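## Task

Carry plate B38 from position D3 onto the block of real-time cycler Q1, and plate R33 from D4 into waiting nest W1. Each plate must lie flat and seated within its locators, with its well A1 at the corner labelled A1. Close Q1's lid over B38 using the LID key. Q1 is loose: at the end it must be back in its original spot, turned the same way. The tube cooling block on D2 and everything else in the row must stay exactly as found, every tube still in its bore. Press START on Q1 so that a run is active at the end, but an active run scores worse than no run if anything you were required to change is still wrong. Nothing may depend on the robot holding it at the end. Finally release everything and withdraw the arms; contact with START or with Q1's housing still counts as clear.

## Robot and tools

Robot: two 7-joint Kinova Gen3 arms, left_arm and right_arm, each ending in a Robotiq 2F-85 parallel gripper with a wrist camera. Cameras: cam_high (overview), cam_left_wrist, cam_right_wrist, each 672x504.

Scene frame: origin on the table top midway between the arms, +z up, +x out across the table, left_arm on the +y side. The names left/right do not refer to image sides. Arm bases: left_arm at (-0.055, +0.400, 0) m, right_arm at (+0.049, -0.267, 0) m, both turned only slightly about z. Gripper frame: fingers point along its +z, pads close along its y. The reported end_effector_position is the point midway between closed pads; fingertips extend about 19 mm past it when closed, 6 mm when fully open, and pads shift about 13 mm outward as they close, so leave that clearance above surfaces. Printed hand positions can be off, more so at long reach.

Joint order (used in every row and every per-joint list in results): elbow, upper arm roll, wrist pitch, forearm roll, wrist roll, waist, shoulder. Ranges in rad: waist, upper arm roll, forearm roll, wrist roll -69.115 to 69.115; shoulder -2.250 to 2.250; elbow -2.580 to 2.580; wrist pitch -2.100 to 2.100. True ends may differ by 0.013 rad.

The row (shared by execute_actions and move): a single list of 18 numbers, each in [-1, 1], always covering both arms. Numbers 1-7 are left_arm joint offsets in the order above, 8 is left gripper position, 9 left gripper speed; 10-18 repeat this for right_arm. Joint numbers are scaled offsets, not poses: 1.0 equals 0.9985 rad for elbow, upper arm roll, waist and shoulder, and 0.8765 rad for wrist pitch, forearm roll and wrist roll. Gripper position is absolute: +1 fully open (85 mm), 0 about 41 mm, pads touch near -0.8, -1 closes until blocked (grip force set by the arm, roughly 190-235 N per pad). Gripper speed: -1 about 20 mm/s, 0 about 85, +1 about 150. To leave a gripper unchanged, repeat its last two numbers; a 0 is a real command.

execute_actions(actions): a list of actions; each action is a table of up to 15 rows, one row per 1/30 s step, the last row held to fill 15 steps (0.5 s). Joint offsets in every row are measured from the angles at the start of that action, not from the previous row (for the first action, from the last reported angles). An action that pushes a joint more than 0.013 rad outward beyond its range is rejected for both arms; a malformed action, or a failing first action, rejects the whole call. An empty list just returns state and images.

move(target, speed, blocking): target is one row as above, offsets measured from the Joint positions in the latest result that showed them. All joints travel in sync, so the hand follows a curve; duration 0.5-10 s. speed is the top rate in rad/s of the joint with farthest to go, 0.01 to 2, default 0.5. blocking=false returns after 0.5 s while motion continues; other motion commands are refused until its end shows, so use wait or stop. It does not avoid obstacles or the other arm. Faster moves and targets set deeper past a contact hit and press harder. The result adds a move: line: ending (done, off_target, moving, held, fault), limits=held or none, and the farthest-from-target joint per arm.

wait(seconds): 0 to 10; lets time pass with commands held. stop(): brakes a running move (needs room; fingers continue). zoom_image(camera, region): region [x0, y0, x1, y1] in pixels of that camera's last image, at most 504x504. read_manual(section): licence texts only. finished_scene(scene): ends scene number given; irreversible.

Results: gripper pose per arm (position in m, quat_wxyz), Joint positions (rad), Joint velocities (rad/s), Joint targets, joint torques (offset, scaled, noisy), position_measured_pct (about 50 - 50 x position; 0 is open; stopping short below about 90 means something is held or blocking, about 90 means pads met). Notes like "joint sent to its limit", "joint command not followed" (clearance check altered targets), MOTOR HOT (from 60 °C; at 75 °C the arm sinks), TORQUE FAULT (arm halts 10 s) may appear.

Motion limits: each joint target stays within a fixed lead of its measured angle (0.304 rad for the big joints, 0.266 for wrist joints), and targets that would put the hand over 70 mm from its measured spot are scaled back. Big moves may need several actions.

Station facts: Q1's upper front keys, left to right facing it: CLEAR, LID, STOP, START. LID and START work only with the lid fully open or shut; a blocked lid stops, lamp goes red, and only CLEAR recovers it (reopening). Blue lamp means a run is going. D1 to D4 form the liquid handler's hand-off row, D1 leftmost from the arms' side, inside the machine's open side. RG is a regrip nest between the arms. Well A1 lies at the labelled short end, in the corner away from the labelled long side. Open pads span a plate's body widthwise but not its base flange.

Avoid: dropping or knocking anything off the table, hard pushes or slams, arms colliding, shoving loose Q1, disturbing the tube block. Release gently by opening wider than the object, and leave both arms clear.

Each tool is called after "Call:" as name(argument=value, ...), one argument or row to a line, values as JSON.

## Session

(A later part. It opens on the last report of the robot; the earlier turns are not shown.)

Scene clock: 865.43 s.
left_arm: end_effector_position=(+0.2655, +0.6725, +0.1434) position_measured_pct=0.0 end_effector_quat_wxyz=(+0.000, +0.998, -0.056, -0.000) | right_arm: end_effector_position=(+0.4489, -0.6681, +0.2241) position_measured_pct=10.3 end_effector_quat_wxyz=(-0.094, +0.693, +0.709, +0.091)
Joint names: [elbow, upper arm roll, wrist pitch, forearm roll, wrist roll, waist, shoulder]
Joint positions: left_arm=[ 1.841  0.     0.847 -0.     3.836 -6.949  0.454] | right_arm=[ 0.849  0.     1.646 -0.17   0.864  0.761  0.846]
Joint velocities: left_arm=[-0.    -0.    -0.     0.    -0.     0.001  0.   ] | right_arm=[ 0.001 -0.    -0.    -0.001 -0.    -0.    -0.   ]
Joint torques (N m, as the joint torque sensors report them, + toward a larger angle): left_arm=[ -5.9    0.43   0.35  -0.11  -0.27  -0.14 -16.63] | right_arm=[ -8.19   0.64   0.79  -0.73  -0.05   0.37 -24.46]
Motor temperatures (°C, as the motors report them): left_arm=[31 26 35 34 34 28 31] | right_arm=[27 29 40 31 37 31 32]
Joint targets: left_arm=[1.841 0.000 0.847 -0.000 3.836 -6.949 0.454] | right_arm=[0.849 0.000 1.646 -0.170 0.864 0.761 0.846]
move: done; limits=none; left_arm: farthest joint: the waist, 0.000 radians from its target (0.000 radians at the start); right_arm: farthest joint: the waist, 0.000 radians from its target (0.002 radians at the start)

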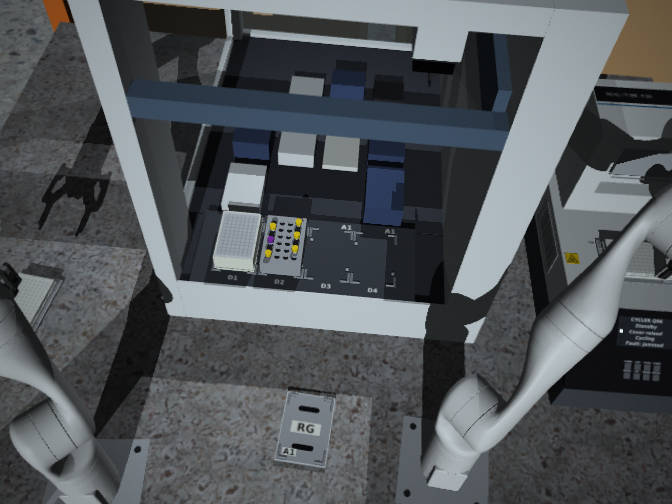

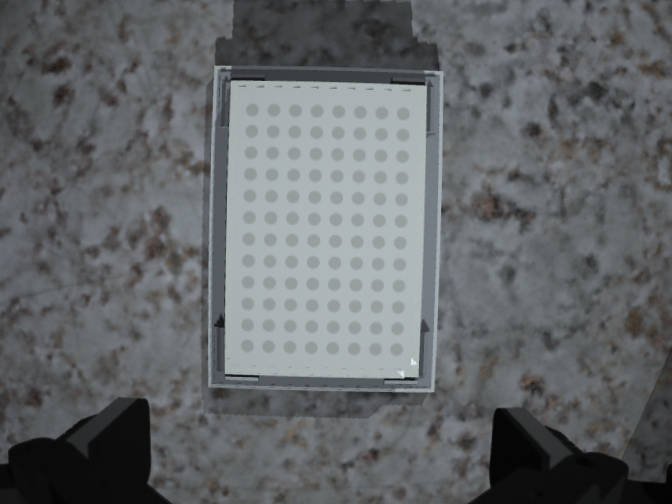

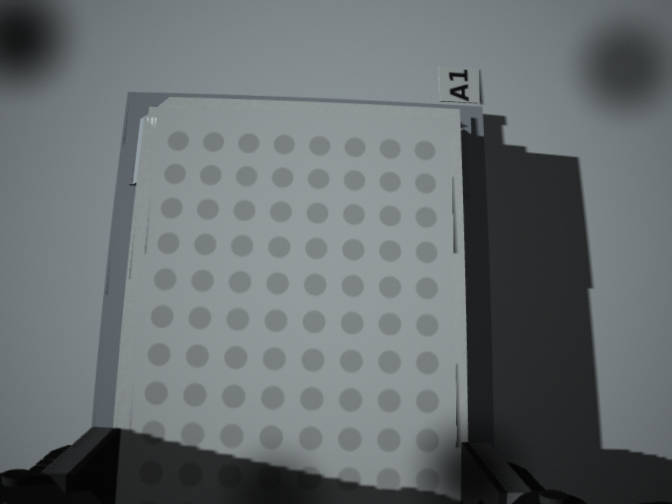

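Call:
zoom_image(
  camera="cam_right_wrist",
  region=[420, 70, 520, 210],
)

Call:
zoom_image(
  camera="cam_right_wrist",
  region=[100, 70, 200, 210],
)

Region (420, 70, 520, 210) of cam_right_wrist's 672x504 image, scaled by 3.600; it fills the left 360 columns of this view, and the rest is white.

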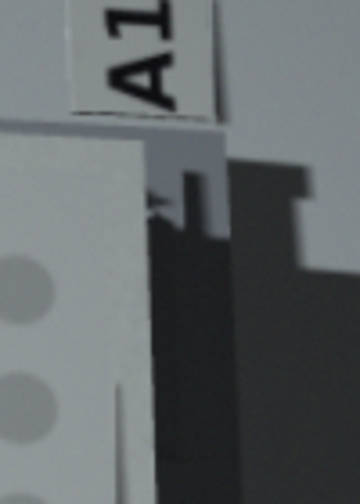

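Region (100, 70, 200, 210) of cam_right_wrist's 672x504 image, scaled by 3.600; it fills the left 360 columns of this view, and the rest is white.

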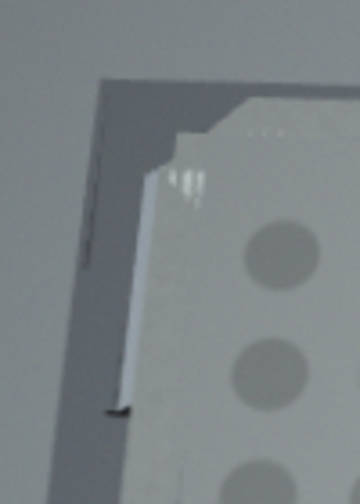

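Call:
move(
  target=[0,0,0,0,0,0,0,1,-0.5, 0.0178,0,-0.0235,0.0003,0.0041,0,0.0031,0.7,-1],
  speed=0.025,
)

Scene clock: 880.10 s.
left_arm: end_effector_position=(+0.2655, +0.6725, +0.1434) position_measured_pct=0.0 end_effector_quat_wxyz=(+0.000, +0.998, -0.056, -0.000) | right_arm: end_effector_position=(+0.4489, -0.6683, +0.2215) position_measured_pct=10.3 end_effector_quat_wxyz=(-0.091, +0.693, +0.710, +0.091)
Joint names: [elbow, upper arm roll, wrist pitch, forearm roll, wrist roll, waist, shoulder]
Joint positions: left_arm=[ 1.841  0.     0.847 -0.     3.836 -6.949  0.454] | right_arm=[ 0.865  0.     1.629 -0.17   0.867  0.762  0.842]
Joint velocities: left_arm=[-0.    -0.     0.001 -0.001  0.001 -0.    -0.   ] | right_arm=[ 0.    -0.001 -0.    -0.    -0.002  0.     0.   ]
Joint torques (N m, as the joint torque sensors report them, + toward a larger angle): left_arm=[ -6.13   0.34   0.24  -0.14   0.02  -0.11 -16.17] | right_arm=[ -6.61   0.51  -0.84  -0.56   0.06   0.16 -18.32]
Motor temperatures (°C, as the motors report them): left_arm=[31 26 35 34 34 28 31] | right_arm=[27 29 40 31 37 31 33]
Joint targets: left_arm=[1.841 0.000 0.847 -0.000 3.836 -6.949 0.454] | right_arm=[0.867 0.000 1.626 -0.170 0.868 0.761 0.849]
move: done; limits=none; left_arm: farthest joint: the waist, 0.000 radians from its target (0.000 radians at the start); right_arm: farthest joint: the shoulder, 0.007 radians from its target (0.003 radians at the start)

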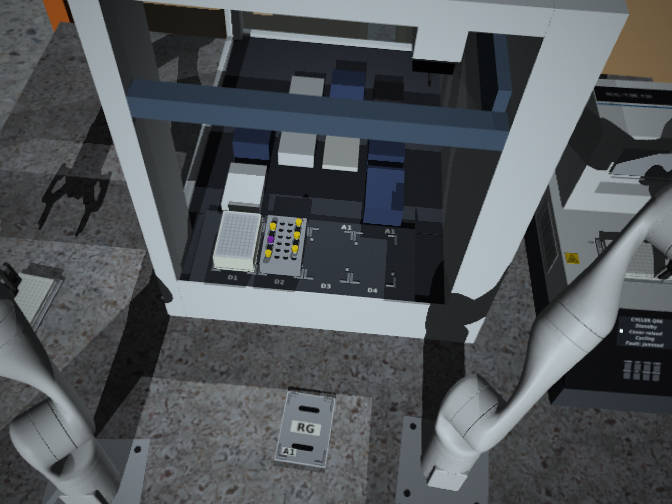

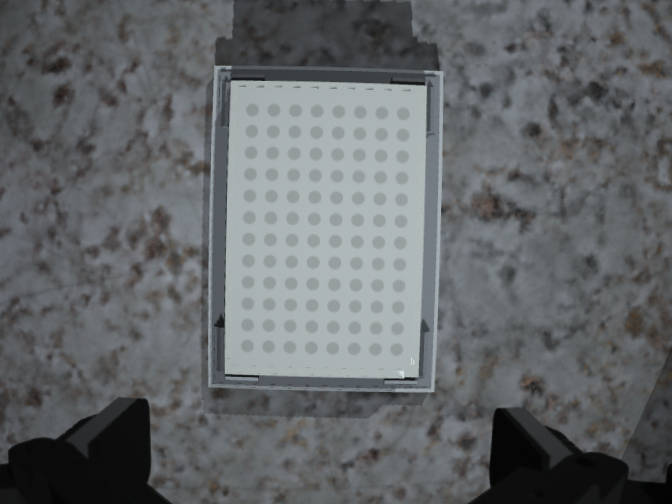

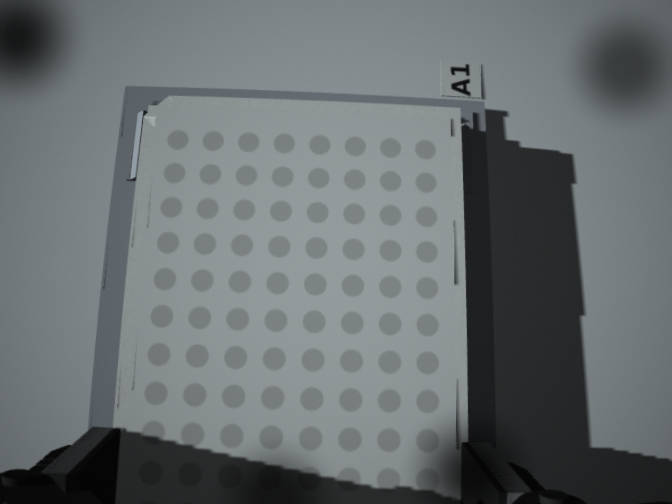

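Call:
zoom_image(
  camera="cam_high",
  region=[582, 215, 672, 295],
)

Call:
zoom_image(
  camera="cam_right_wrist",
  region=[100, 70, 200, 210],
)

Call:
zoom_image(
  camera="cam_right_wrist",
  region=[420, 70, 520, 210],
)

Region (582, 215, 672, 295) of cam_high's 672x504 image, scaled by 5.600, with more detail than that image has.

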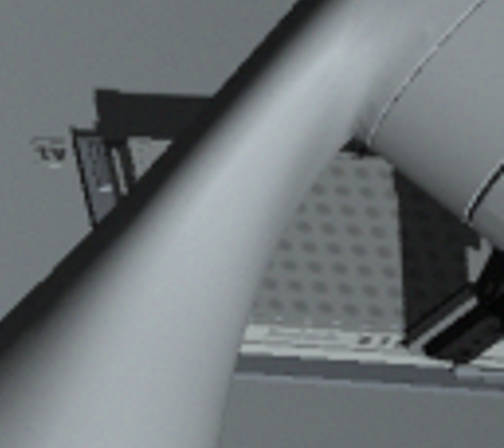

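Region (100, 70, 200, 210) of cam_right_wrist's 672x504 image, scaled by 3.600; it fills the left 360 columns of this view, and the rest is white.

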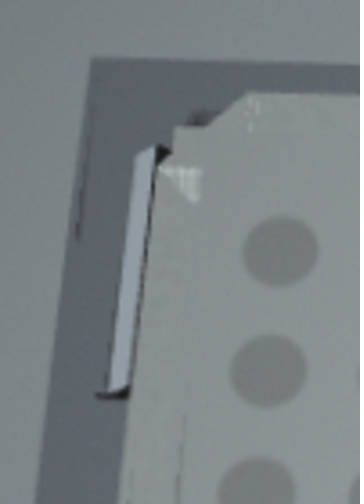

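Region (420, 70, 520, 210) of cam_right_wrist's 672x504 image, scaled by 3.600; it fills the left 360 columns of this view, and the rest is white.

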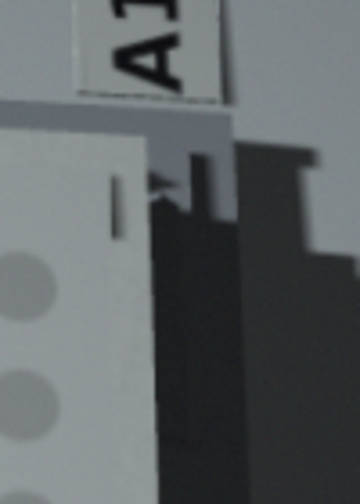

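Call:
move(
  target=[0,0,0,0,0,0,0,1,-0.5, -0.0013,0,0.0038,0,-0.0015,-0.0016,0.0039,0.7,-1],
  speed=0.01,
)

Scene clock: 920.00 s.
left_arm: end_effector_position=(+0.2655, +0.6725, +0.1434) position_measured_pct=0.0 end_effector_quat_wxyz=(+0.000, +0.998, -0.056, -0.000) | right_arm: end_effector_position=(+0.4491, -0.6681, +0.2217) position_measured_pct=10.3 end_effector_quat_wxyz=(-0.091, +0.693, +0.710, +0.091)
Joint names: [elbow, upper arm roll, wrist pitch, forearm roll, wrist roll, waist, shoulder]
Joint positions: left_arm=[ 1.841  0.     0.847 -0.     3.836 -6.949  0.454] | right_arm=[ 0.862  0.001  1.632 -0.17   0.866  0.761  0.843]
Joint velocities: left_arm=[-0.     0.     0.001  0.001 -0.001 -0.001 -0.   ] | right_arm=[-0.001  0.001  0.002  0.002 -0.001  0.     0.   ]
Joint torques (N m, as the joint torque sensors report them, + toward a larger angle): left_arm=[ -6.05   0.77   0.15   0.09  -0.21  -0.1  -16.51] | right_arm=[ -6.88   0.26   0.84  -0.83  -0.03  -0.1  -22.05]
Motor temperatures (°C, as the motors report them): left_arm=[31 26 35 34 34 28 31] | right_arm=[27 29 40 31 37 31 33]
Joint targets: left_arm=[1.841 0.000 0.847 -0.000 3.836 -6.949 0.454] | right_arm=[0.863 0.000 1.632 -0.170 0.866 0.760 0.846]
move: done; limits=none; left_arm: farthest joint: the waist, 0.000 radians from its target (0.000 radians at the start); right_arm: farthest joint: the shoulder, 0.003 radians from its target (0.004 radians at the start)

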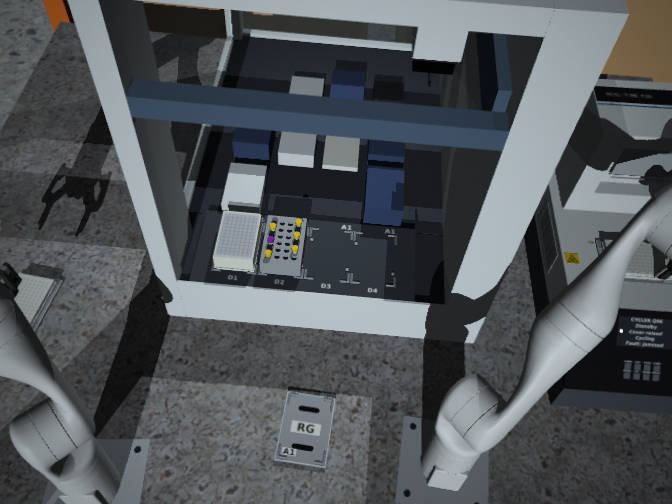

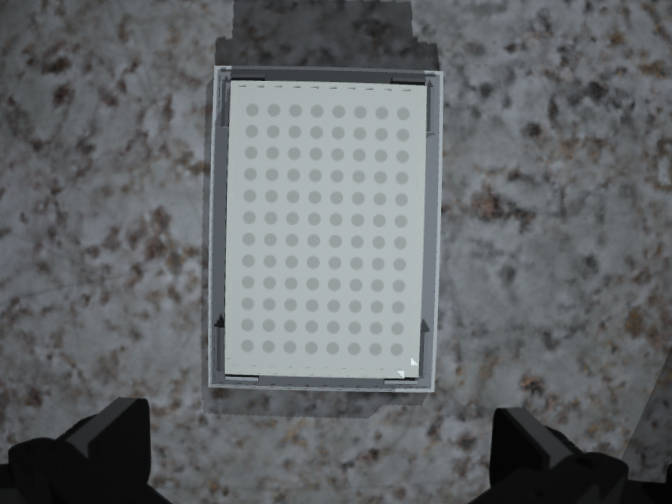

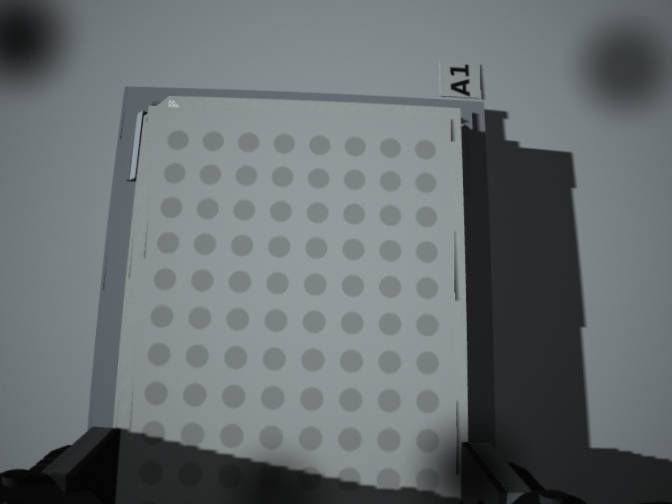

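Call:
move(
  target=[0,0,0,0,0,0,0,1,-0.5, 0,0,0,0,0,0,0.0015,1,-0.7],
  speed=0.02,
)

Scene clock: 926.13 s.
left_arm: end_effector_position=(+0.2655, +0.6725, +0.1434) position_measured_pct=0.0 end_effector_quat_wxyz=(+0.000, +0.998, -0.056, -0.000) | right_arm: end_effector_position=(+0.4490, -0.6681, +0.2209) position_measured_pct=0.0 end_effector_quat_wxyz=(-0.092, +0.693, +0.710, +0.091)
Joint names: [elbow, upper arm roll, wrist pitch, forearm roll, wrist roll, waist, shoulder]
Joint positions: left_arm=[ 1.841  0.     0.847 -0.     3.836 -6.949  0.454] | right_arm=[ 0.862  0.001  1.632 -0.17   0.866  0.761  0.844]
Joint velocities: left_arm=[-0.     0.     0.    -0.    -0.     0.001  0.   ] | right_arm=[-0.002  0.002  0.001  0.002  0.     0.001  0.   ]
Joint torques (N m, as the joint torque sensors report them, + toward a larger angle): left_arm=[ -5.65   0.54   0.13   0.22  -0.24  -0.06 -16.13] | right_arm=[ -8.04   0.54   0.77  -0.64  -0.02   0.38 -24.28]
Motor temperatures (°C, as the motors report them): left_arm=[31 26 35 34 34 28 31] | right_arm=[27 29 40 31 37 31 33]
Joint targets: left_arm=[1.841 0.000 0.847 -0.000 3.836 -6.949 0.454] | right_arm=[0.862 0.001 1.632 -0.170 0.866 0.761 0.845]
move: done; limits=none; left_arm: farthest joint: the waist, 0.000 radians from its target (0.000 radians at the start); right_arm: farthest joint: the waist, 0.000 radians from its target (0.000 radians at the start)

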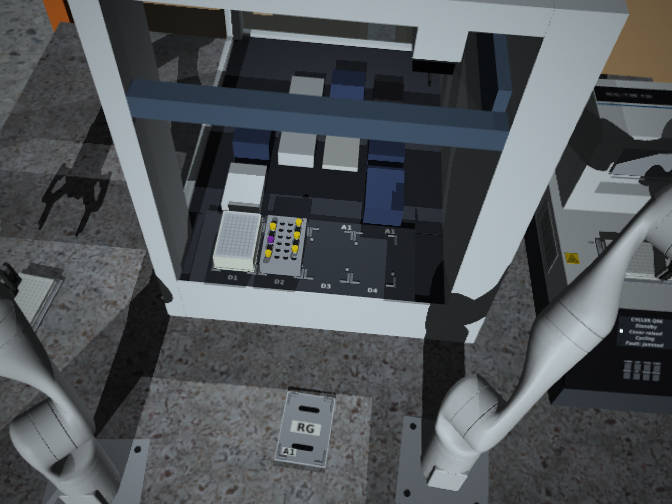

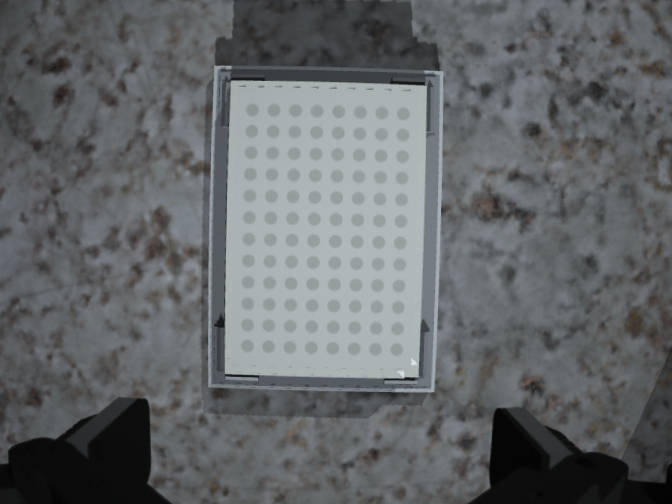

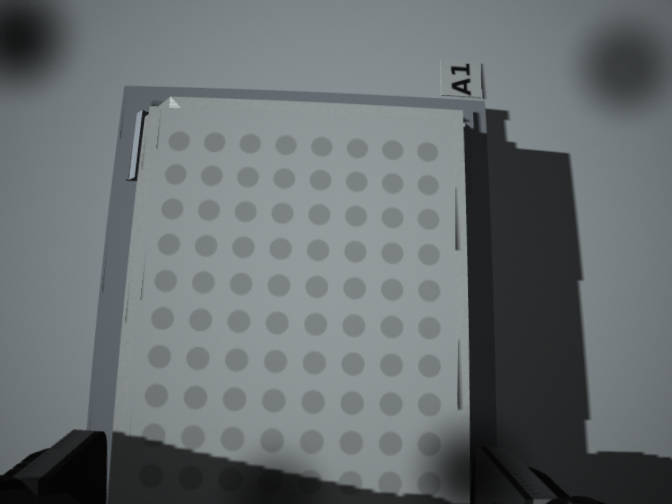

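Call:
move(
  target=[0,0,0,0,0,0,0,1,-0.5, -0.08,0,0.1,-0.001,-0.017,0,-0.0055,1,-0.7],
  speed=0.12,
)

Scene clock: 932.60 s.
left_arm: end_effector_position=(+0.2655, +0.6725, +0.1434) position_measured_pct=0.0 end_effector_quat_wxyz=(+0.000, +0.998, -0.056, -0.000) | right_arm: end_effector_position=(+0.4488, -0.6681, +0.2496) position_measured_pct=0.0 end_effector_quat_wxyz=(-0.094, +0.693, +0.709, +0.090)
Joint names: [elbow, upper arm roll, wrist pitch, forearm roll, wrist roll, waist, shoulder]
Joint positions: left_arm=[ 1.841  0.     0.847 -0.     3.836 -6.949  0.454] | right_arm=[ 0.782  0.001  1.72  -0.171  0.851  0.761  0.839]
Joint velocities: left_arm=[-0.    -0.    -0.001  0.    -0.     0.001 -0.   ] | right_arm=[-0.001 -0.     0.    -0.002  0.    -0.     0.001]
Joint torques (N m, as the joint torque sensors report them, + toward a larger angle): left_arm=[ -5.75   0.57   0.15   0.01  -0.01  -0.26 -16.7 ] | right_arm=[ -8.12   0.56   0.74  -0.69  -0.08   0.32 -24.02]
Motor temperatures (°C, as the motors report them): left_arm=[31 26 35 34 34 28 31] | right_arm=[27 29 40 31 37 31 33]
Joint targets: left_arm=[1.841 0.000 0.847 -0.000 3.836 -6.949 0.454] | right_arm=[0.782 0.001 1.720 -0.171 0.851 0.761 0.839]
move: done; limits=none; left_arm: farthest joint: the waist, 0.000 radians from its target (0.000 radians at the start); right_arm: farthest joint: the waist, 0.000 radians from its target (0.000 radians at the start)

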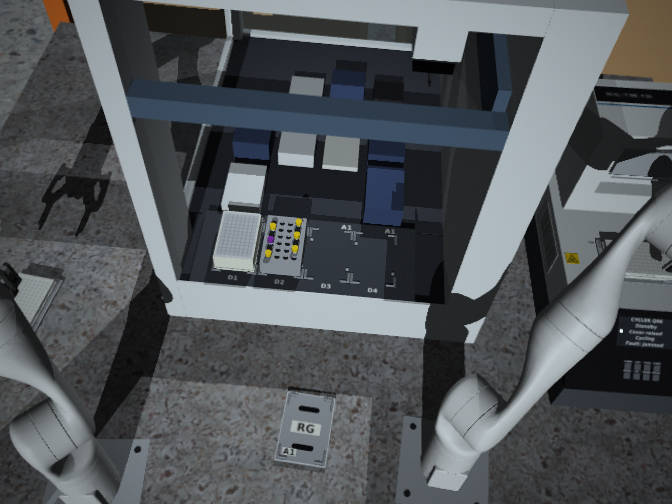

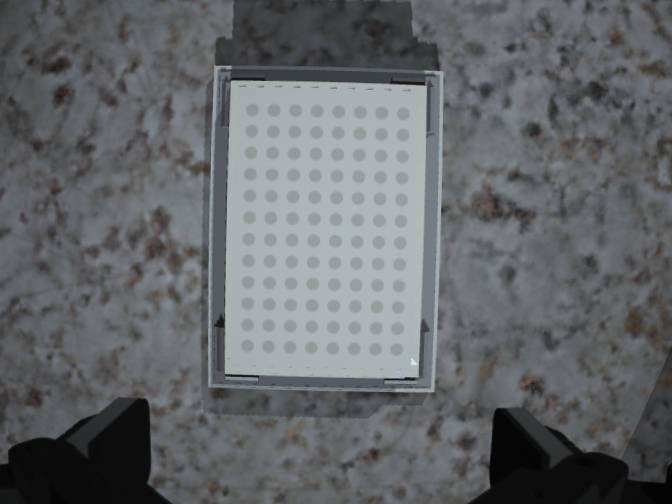

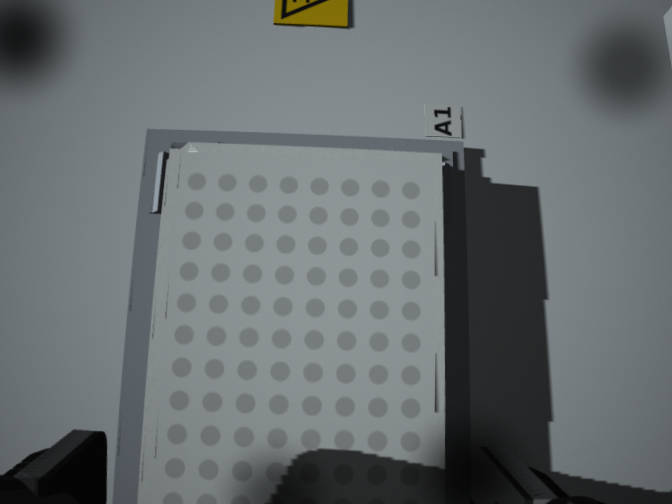

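Call:
move(
  target=[0,0,0,0,0,0,0,1,-0.5, 0.5,0,-0.23,-0.33,-0.19,0.44,-0.33,1,0],
  speed=0.7,
)

Call:
move(
  target=[0,0,0,0,0,0,0,1,-0.5, 0.6315,0,-0.3656,-0.3323,-0.1865,0.4453,-0.236,1,0],
  speed=0.8,
)

Scene clock: 956.50 s.
left_arm: end_effector_position=(+0.2655, +0.6725, +0.1434) position_measured_pct=0.0 end_effector_quat_wxyz=(+0.000, +0.998, -0.056, -0.000) | right_arm: end_effector_position=(+0.2935, -0.6808, +0.3080) position_measured_pct=0.0 end_effector_quat_wxyz=(-0.036, +0.871, +0.430, +0.237)
Joint names: [elbow, upper arm roll, wrist pitch, forearm roll, wrist roll, waist, shoulder]
Joint positions: left_arm=[ 1.841  0.     0.847 -0.     3.836 -6.949  0.454] | right_arm=[ 1.281  0.001  1.518 -0.46   0.685  1.2    0.51 ]
Joint velocities: left_arm=[ 0.     0.    -0.001 -0.001  0.     0.001 -0.   ] | right_arm=[ 0.    -0.001  0.     0.     0.     0.002 -0.002]
Joint torques (N m, as the joint torque sensors report them, + toward a larger angle): left_arm=[ -5.94   0.11   0.33   0.18  -0.34  -0.56 -16.55] | right_arm=[ -8.15   0.14   0.66  -1.39  -0.04   0.51 -19.13]
Motor temperatures (°C, as the motors report them): left_arm=[31 26 35 34 34 28 31] | right_arm=[27 29 40 31 37 31 33]
Joint targets: left_arm=[1.841 0.000 0.847 -0.000 3.836 -6.949 0.454] | right_arm=[1.281 0.001 1.518 -0.460 0.685 1.200 0.509]
move: done; limits=none; left_arm: farthest joint: the waist, 0.000 radians from its target (0.000 radians at the start); right_arm: farthest joint: the waist, 0.001 radians from its target (0.440 radians at the start)

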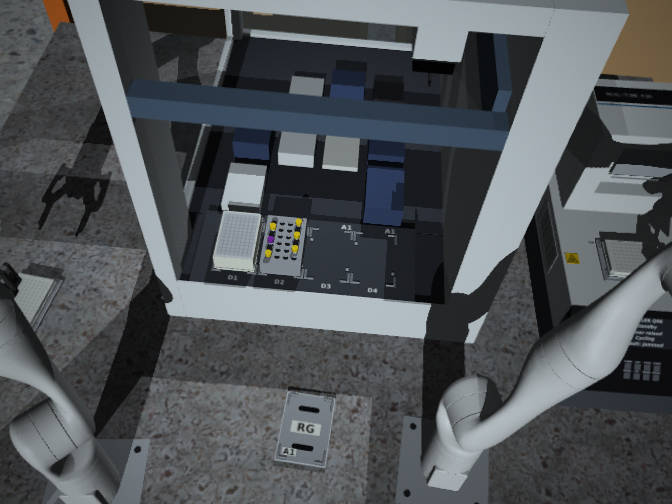

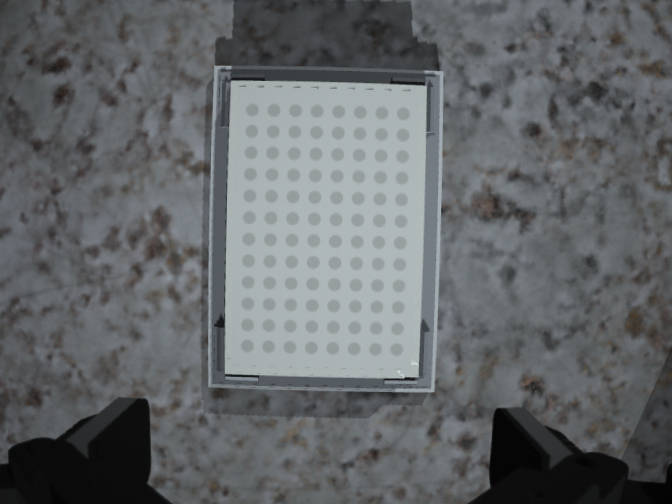

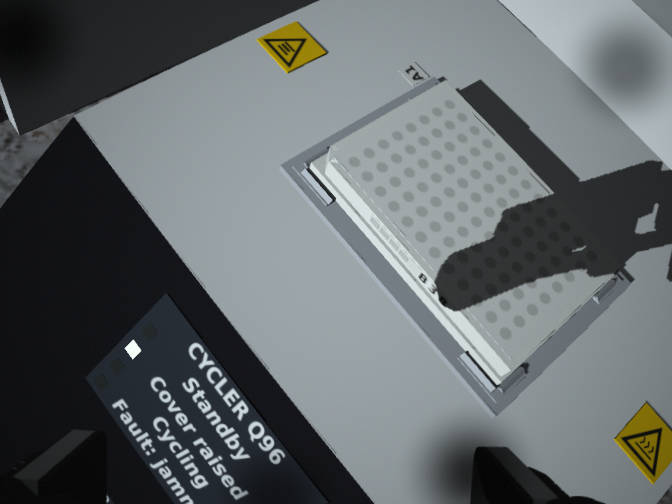

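Scene clock: 957.93 s.
left_arm: end_effector_position=(+0.2655, +0.6725, +0.1434) position_measured_pct=0.0 end_effector_quat_wxyz=(+0.000, +0.998, -0.056, -0.000) | right_arm: end_effector_position=(+0.1697, -0.6297, +0.2698) position_measured_pct=0.0 end_effector_quat_wxyz=(+0.000, +0.940, +0.000, +0.342)
Joint names: [elbow, upper arm roll, wrist pitch, forearm roll, wrist roll, waist, shoulder]
Joint positions: left_arm=[ 1.841  0.     0.847 -0.     3.836 -6.949  0.454] | right_arm=[ 1.911  0.001  1.198 -0.751  0.521  1.644  0.274]
Joint velocities: left_arm=[-0.    -0.     0.     0.001  0.    -0.001 -0.   ] | right_arm=[ 0.001 -0.    -0.     0.001  0.     0.003 -0.002]
Joint torques (N m, as the joint torque sensors report them, + toward a larger angle): left_arm=[ -5.85   0.34   0.07   0.17  -0.11  -0.13 -16.52] | right_arm=[ -6.94   0.26   1.03  -1.7   -0.05   0.2  -12.23]
Motor temperatures (°C, as the motors report them): left_arm=[31 26 35 34 34 28 31] | right_arm=[27 29 40 31 37 31 33]
Joint targets: left_arm=[1.841 0.000 0.847 -0.000 3.836 -6.949 0.454] | right_arm=[1.912 0.001 1.198 -0.751 0.521 1.644 0.274]
move: done; limits=none; left_arm: farthest joint: the waist, 0.000 radians from its target (0.000 radians at the start); right_arm: farthest joint: the waist, 0.001 radians from its target (0.445 radians at the start)

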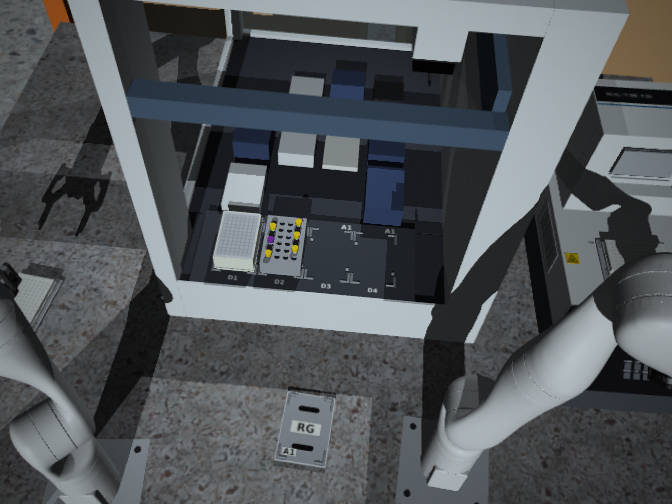

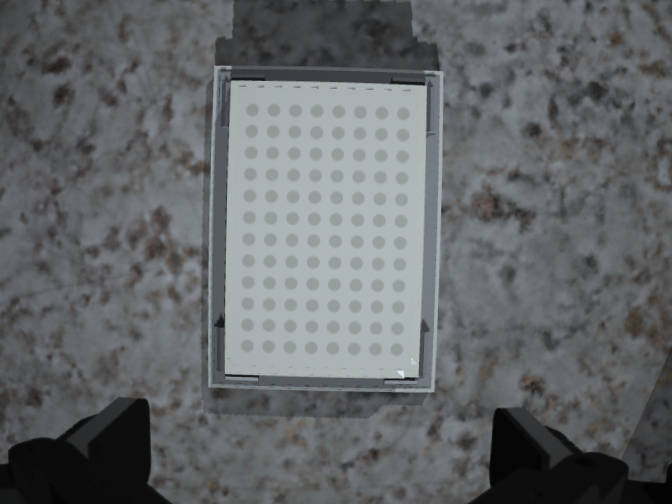

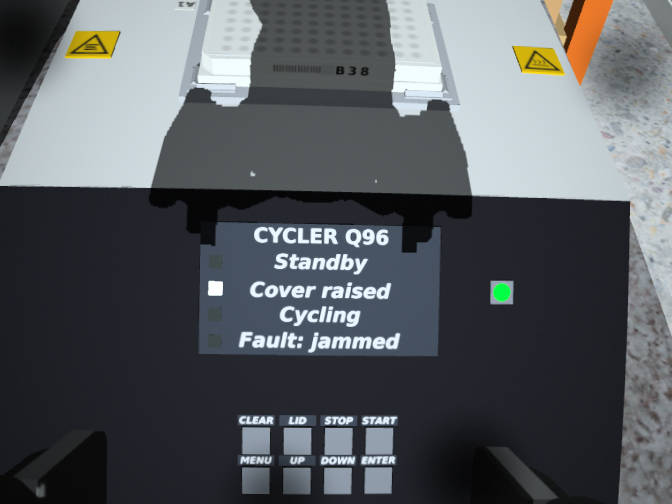

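Call:
zoom_image(
  camera="cam_right_wrist",
  region=[170, 0, 470, 120],
)

Call:
zoom_image(
  camera="cam_right_wrist",
  region=[230, 404, 410, 504],
)

Call:
zoom_image(
  camera="cam_high",
  region=[580, 225, 650, 290],
)

Region (170, 0, 470, 120) of cam_right_wrist's 672x504 image, scaled by 1.680; it fills the top 202 rows of this view, and the rest is white.

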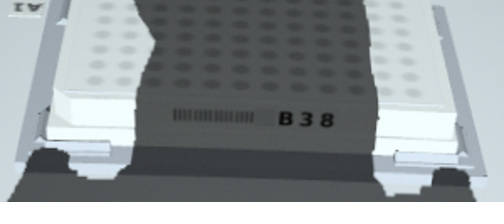

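Region (230, 404, 410, 504) of cam_right_wrist's 672x504 image, scaled by 2.800.

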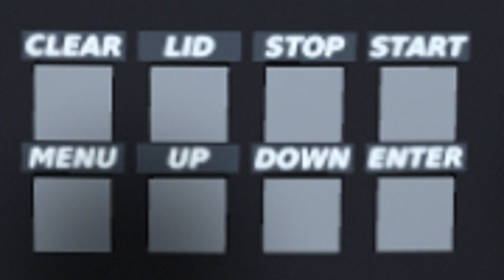

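Region (580, 225, 650, 290) of cam_high's 672x504 image, scaled by 7.200, with more detail than that image has; it fills the top 468 rows of this view, and the rest is white.

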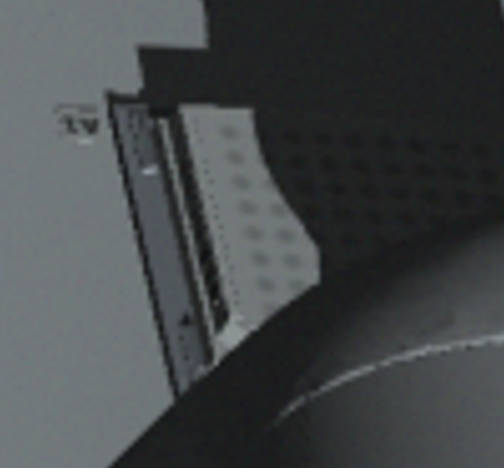

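Call:
move(
  target=[0,0,0,0,0,0,0,1,-0.5, 0.1075,-0.001,-0.4473,0.1474,-0.2016,-0.2772,0.0977,-0.85,1],
  speed=0.5,
)

Scene clock: 994.13 s.
left_arm: end_effector_position=(+0.2655, +0.6725, +0.1434) position_measured_pct=0.0 end_effector_quat_wxyz=(+0.000, +0.998, -0.056, -0.000) | right_arm: end_effector_position=(+0.2032, -0.6310, +0.1648) position_measured_pct=90.5 end_effector_quat_wxyz=(-0.003, +0.976, +0.011, +0.216)
Joint names: [elbow, upper arm roll, wrist pitch, forearm roll, wrist roll, waist, shoulder]
Joint positions: left_arm=[ 1.841  0.     0.847 -0.     3.836 -6.949  0.454] | right_arm=[ 2.019 -0.     0.806 -0.622  0.344  1.368  0.372]
Joint velocities: left_arm=[ 0.    -0.     0.     0.001 -0.    -0.001  0.   ] | right_arm=[-0.001 -0.001 -0.001 -0.001  0.002 -0.001  0.001]
Joint torques (N m, as the joint torque sensors report them, + toward a larger angle): left_arm=[ -5.52   0.74   0.25  -0.05  -0.3   -0.42 -16.43] | right_arm=[ -6.09   0.34   0.6   -1.    -0.05   0.42 -13.94]
Motor temperatures (°C, as the motors report them): left_arm=[31 26 35 34 34 28 31] | right_arm=[27 29 40 31 37 31 33]
Joint targets: left_arm=[1.841 0.000 0.847 -0.000 3.836 -6.949 0.454] | right_arm=[2.019 -0.000 0.806 -0.622 0.344 1.367 0.372]
move: done; limits=none; left_arm: farthest joint: the waist, 0.000 radians from its target (0.000 radians at the start); right_arm: farthest joint: the waist, 0.000 radians from its target (0.277 radians at the start)

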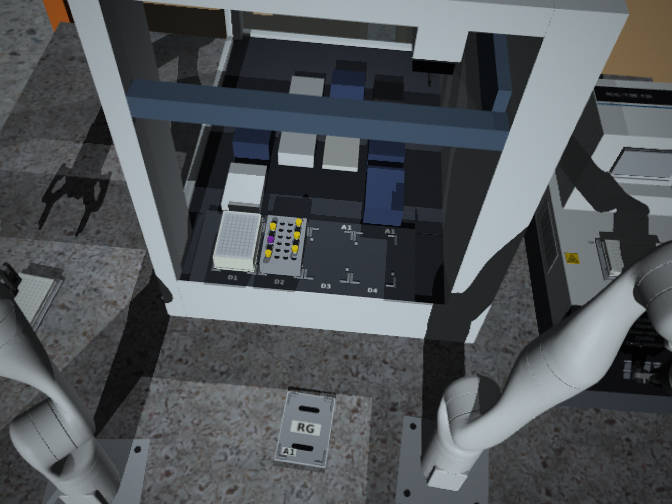

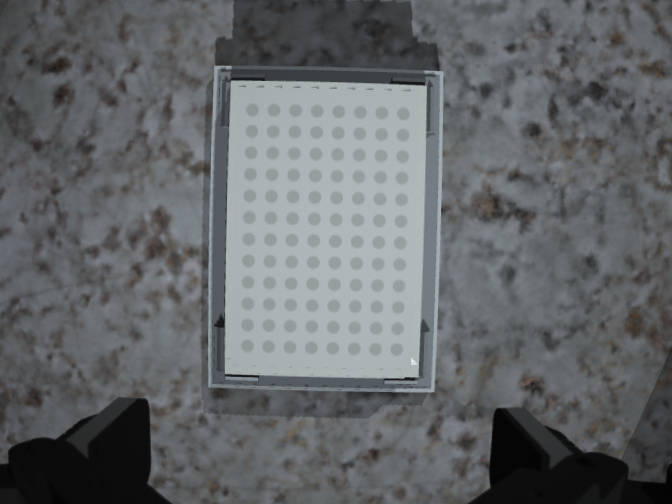

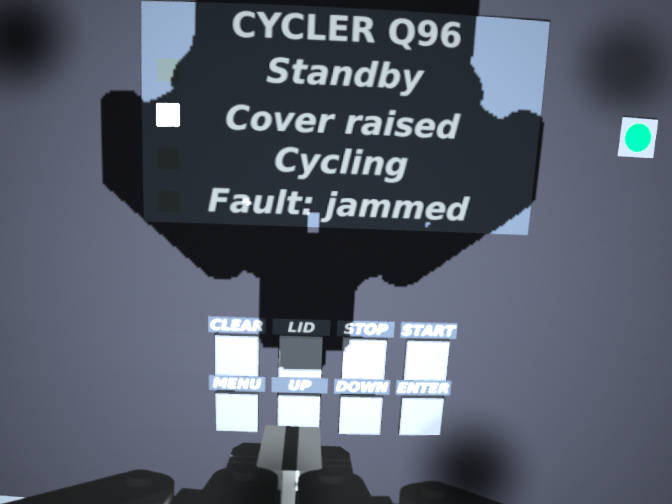

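Call:
zoom_image(
  camera="cam_right_wrist",
  region=[200, 310, 460, 504],
)

Region (200, 310, 460, 504) of cam_right_wrist's 672x504 image, scaled by 1.938; it fills the top 376 rows of this view, and the rest is white.

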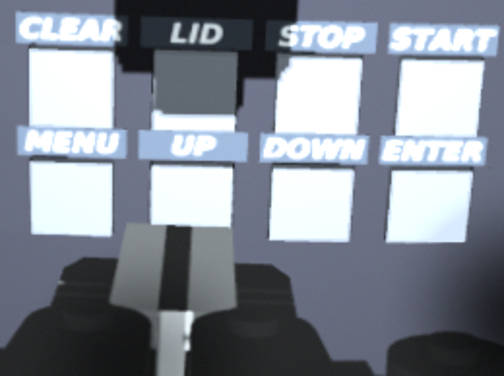

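Call:
move(
  target=[0,0,0,0,0,0,0,1,-0.5, 0.017,0,-0.0802,-0.0564,0.0147,-0.0539,0.0445,-0.85,1],
  speed=0.15,
)

Call:
zoom_image(
  camera="cam_right_wrist",
  region=[180, 330, 480, 504],
)

Scene clock: 1010.30 s.
left_arm: end_effector_position=(+0.2655, +0.6725, +0.1434) position_measured_pct=0.0 end_effector_quat_wxyz=(+0.000, +0.998, -0.056, -0.000) | right_arm: end_effector_position=(+0.2233, -0.6321, +0.1451) position_measured_pct=90.5 end_effector_quat_wxyz=(-0.002, +0.976, +0.011, +0.216)
Joint names: [elbow, upper arm roll, wrist pitch, forearm roll, wrist roll, waist, shoulder]
Joint positions: left_arm=[ 1.841  0.     0.847 -0.     3.836 -6.949  0.454] | right_arm=[ 2.036 -0.     0.735 -0.671  0.357  1.314  0.416]
Joint velocities: left_arm=[-0.     0.    -0.    -0.    -0.001  0.002 -0.   ] | right_arm=[-0.001  0.001  0.001 -0.001  0.    -0.005  0.004]
Joint torques (N m, as the joint torque sensors report them, + toward a larger angle): left_arm=[ -5.78   0.43   0.28  -0.04  -0.1    0.01 -16.57] | right_arm=[ -5.77   0.48   0.66  -0.92  -0.03   0.59 -14.71]
Motor temperatures (°C, as the motors report them): left_arm=[31 26 35 34 34 28 31] | right_arm=[27 29 40 31 37 31 32]
Joint targets: left_arm=[1.841 0.000 0.847 -0.000 3.836 -6.949 0.454] | right_arm=[2.036 -0.000 0.735 -0.671 0.357 1.314 0.416]
move: done; limits=none; left_arm: farthest joint: the waist, 0.000 radians from its target (0.000 radians at the start); right_arm: farthest joint: the shoulder, 0.001 radians from its target (0.045 radians at the start)

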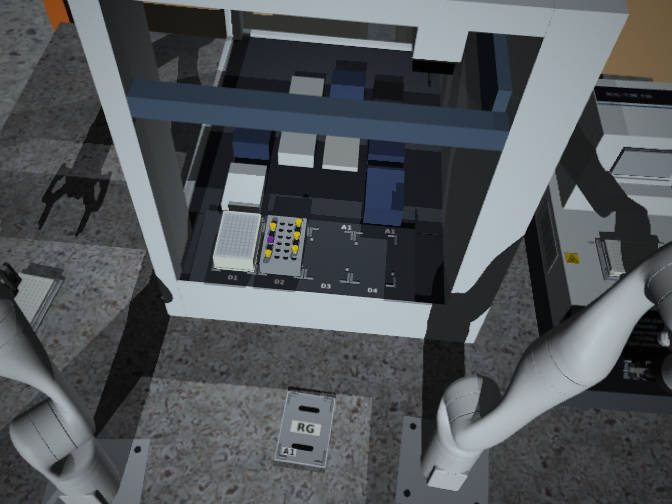

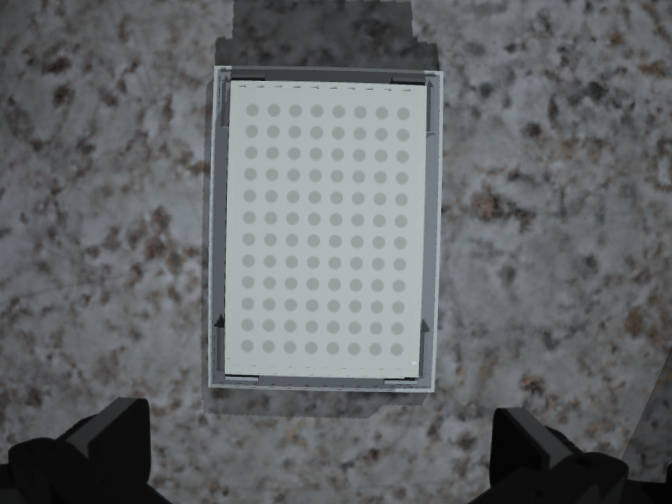

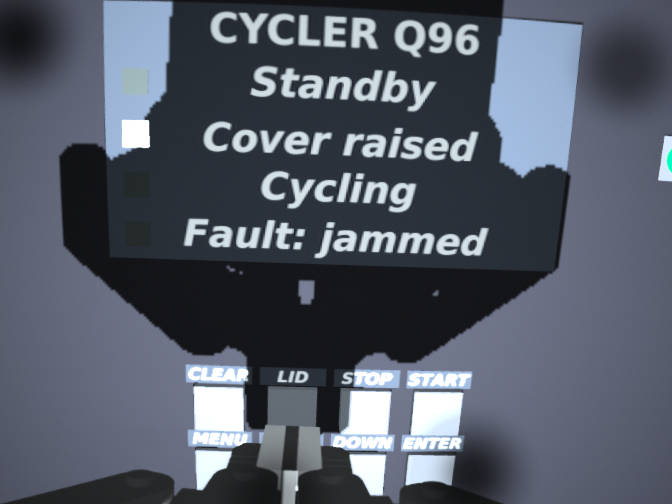

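Region (180, 330, 480, 504) of cam_right_wrist's 672x504 image, scaled by 1.680; it fills the top 292 rows of this view, and the rest is white.

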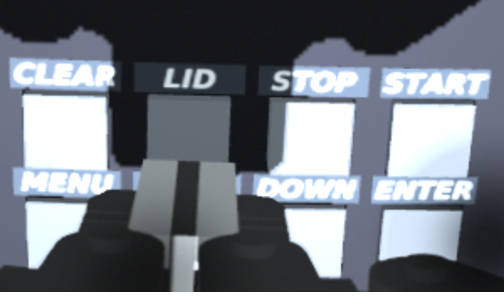

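Call:
move(
  target=[0,0,0,0,0,0,0,1,-0.5, 0.0036,0,-0.017,-0.012,0.0031,-0.0114,0.0098,-0.85,1],
  speed=0.025,
)

Scene clock: 1019.13 s.
left_arm: end_effector_position=(+0.2655, +0.6725, +0.1434) position_measured_pct=0.0 end_effector_quat_wxyz=(+0.000, +0.998, -0.056, -0.000) | right_arm: end_effector_position=(+0.2273, -0.6320, +0.1406) position_measured_pct=90.5 end_effector_quat_wxyz=(-0.003, +0.976, +0.011, +0.216)
Joint names: [elbow, upper arm roll, wrist pitch, forearm roll, wrist roll, waist, shoulder]
Joint positions: left_arm=[ 1.841  0.     0.847 -0.     3.836 -6.949  0.454] | right_arm=[ 2.039 -0.     0.72  -0.682  0.36   1.303  0.425]
Joint velocities: left_arm=[-0.    -0.    -0.001 -0.001 -0.001  0.    -0.   ] | right_arm=[-0.001 -0.001 -0.001 -0.     0.     0.     0.001]
Joint torques (N m, as the joint torque sensors report them, + toward a larger angle): left_arm=[ -5.82   0.32   0.4    0.06  -0.18  -0.47 -16.69] | right_arm=[ -5.68   0.39   0.55  -0.96   0.     0.23 -14.62]
Motor temperatures (°C, as the motors report them): left_arm=[31 26 35 34 34 28 31] | right_arm=[27 29 40 31 37 31 32]
Joint targets: left_arm=[1.841 0.000 0.847 -0.000 3.836 -6.949 0.454] | right_arm=[2.039 -0.000 0.720 -0.682 0.360 1.303 0.425]
move: done; limits=none; left_arm: farthest joint: the waist, 0.000 radians from its target (0.000 radians at the start); right_arm: farthest joint: the waist, 0.000 radians from its target (0.011 radians at the start)

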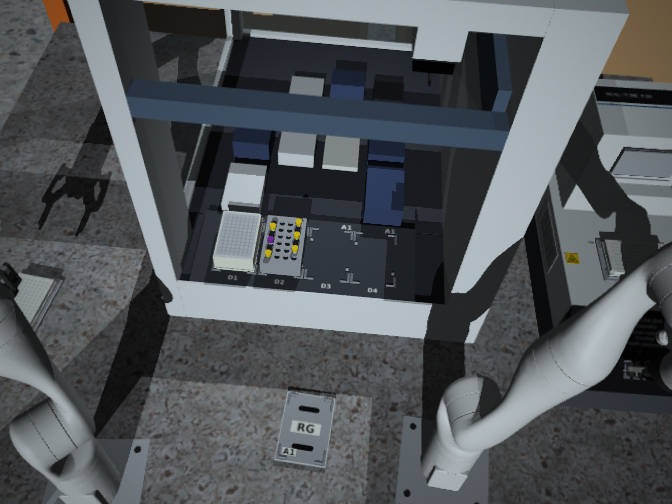

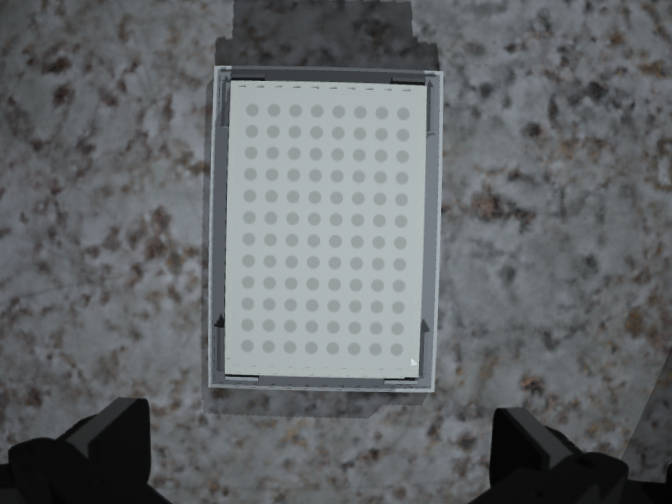

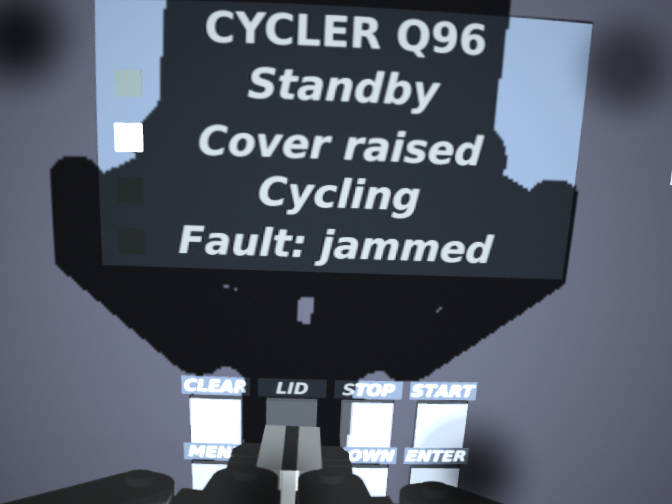

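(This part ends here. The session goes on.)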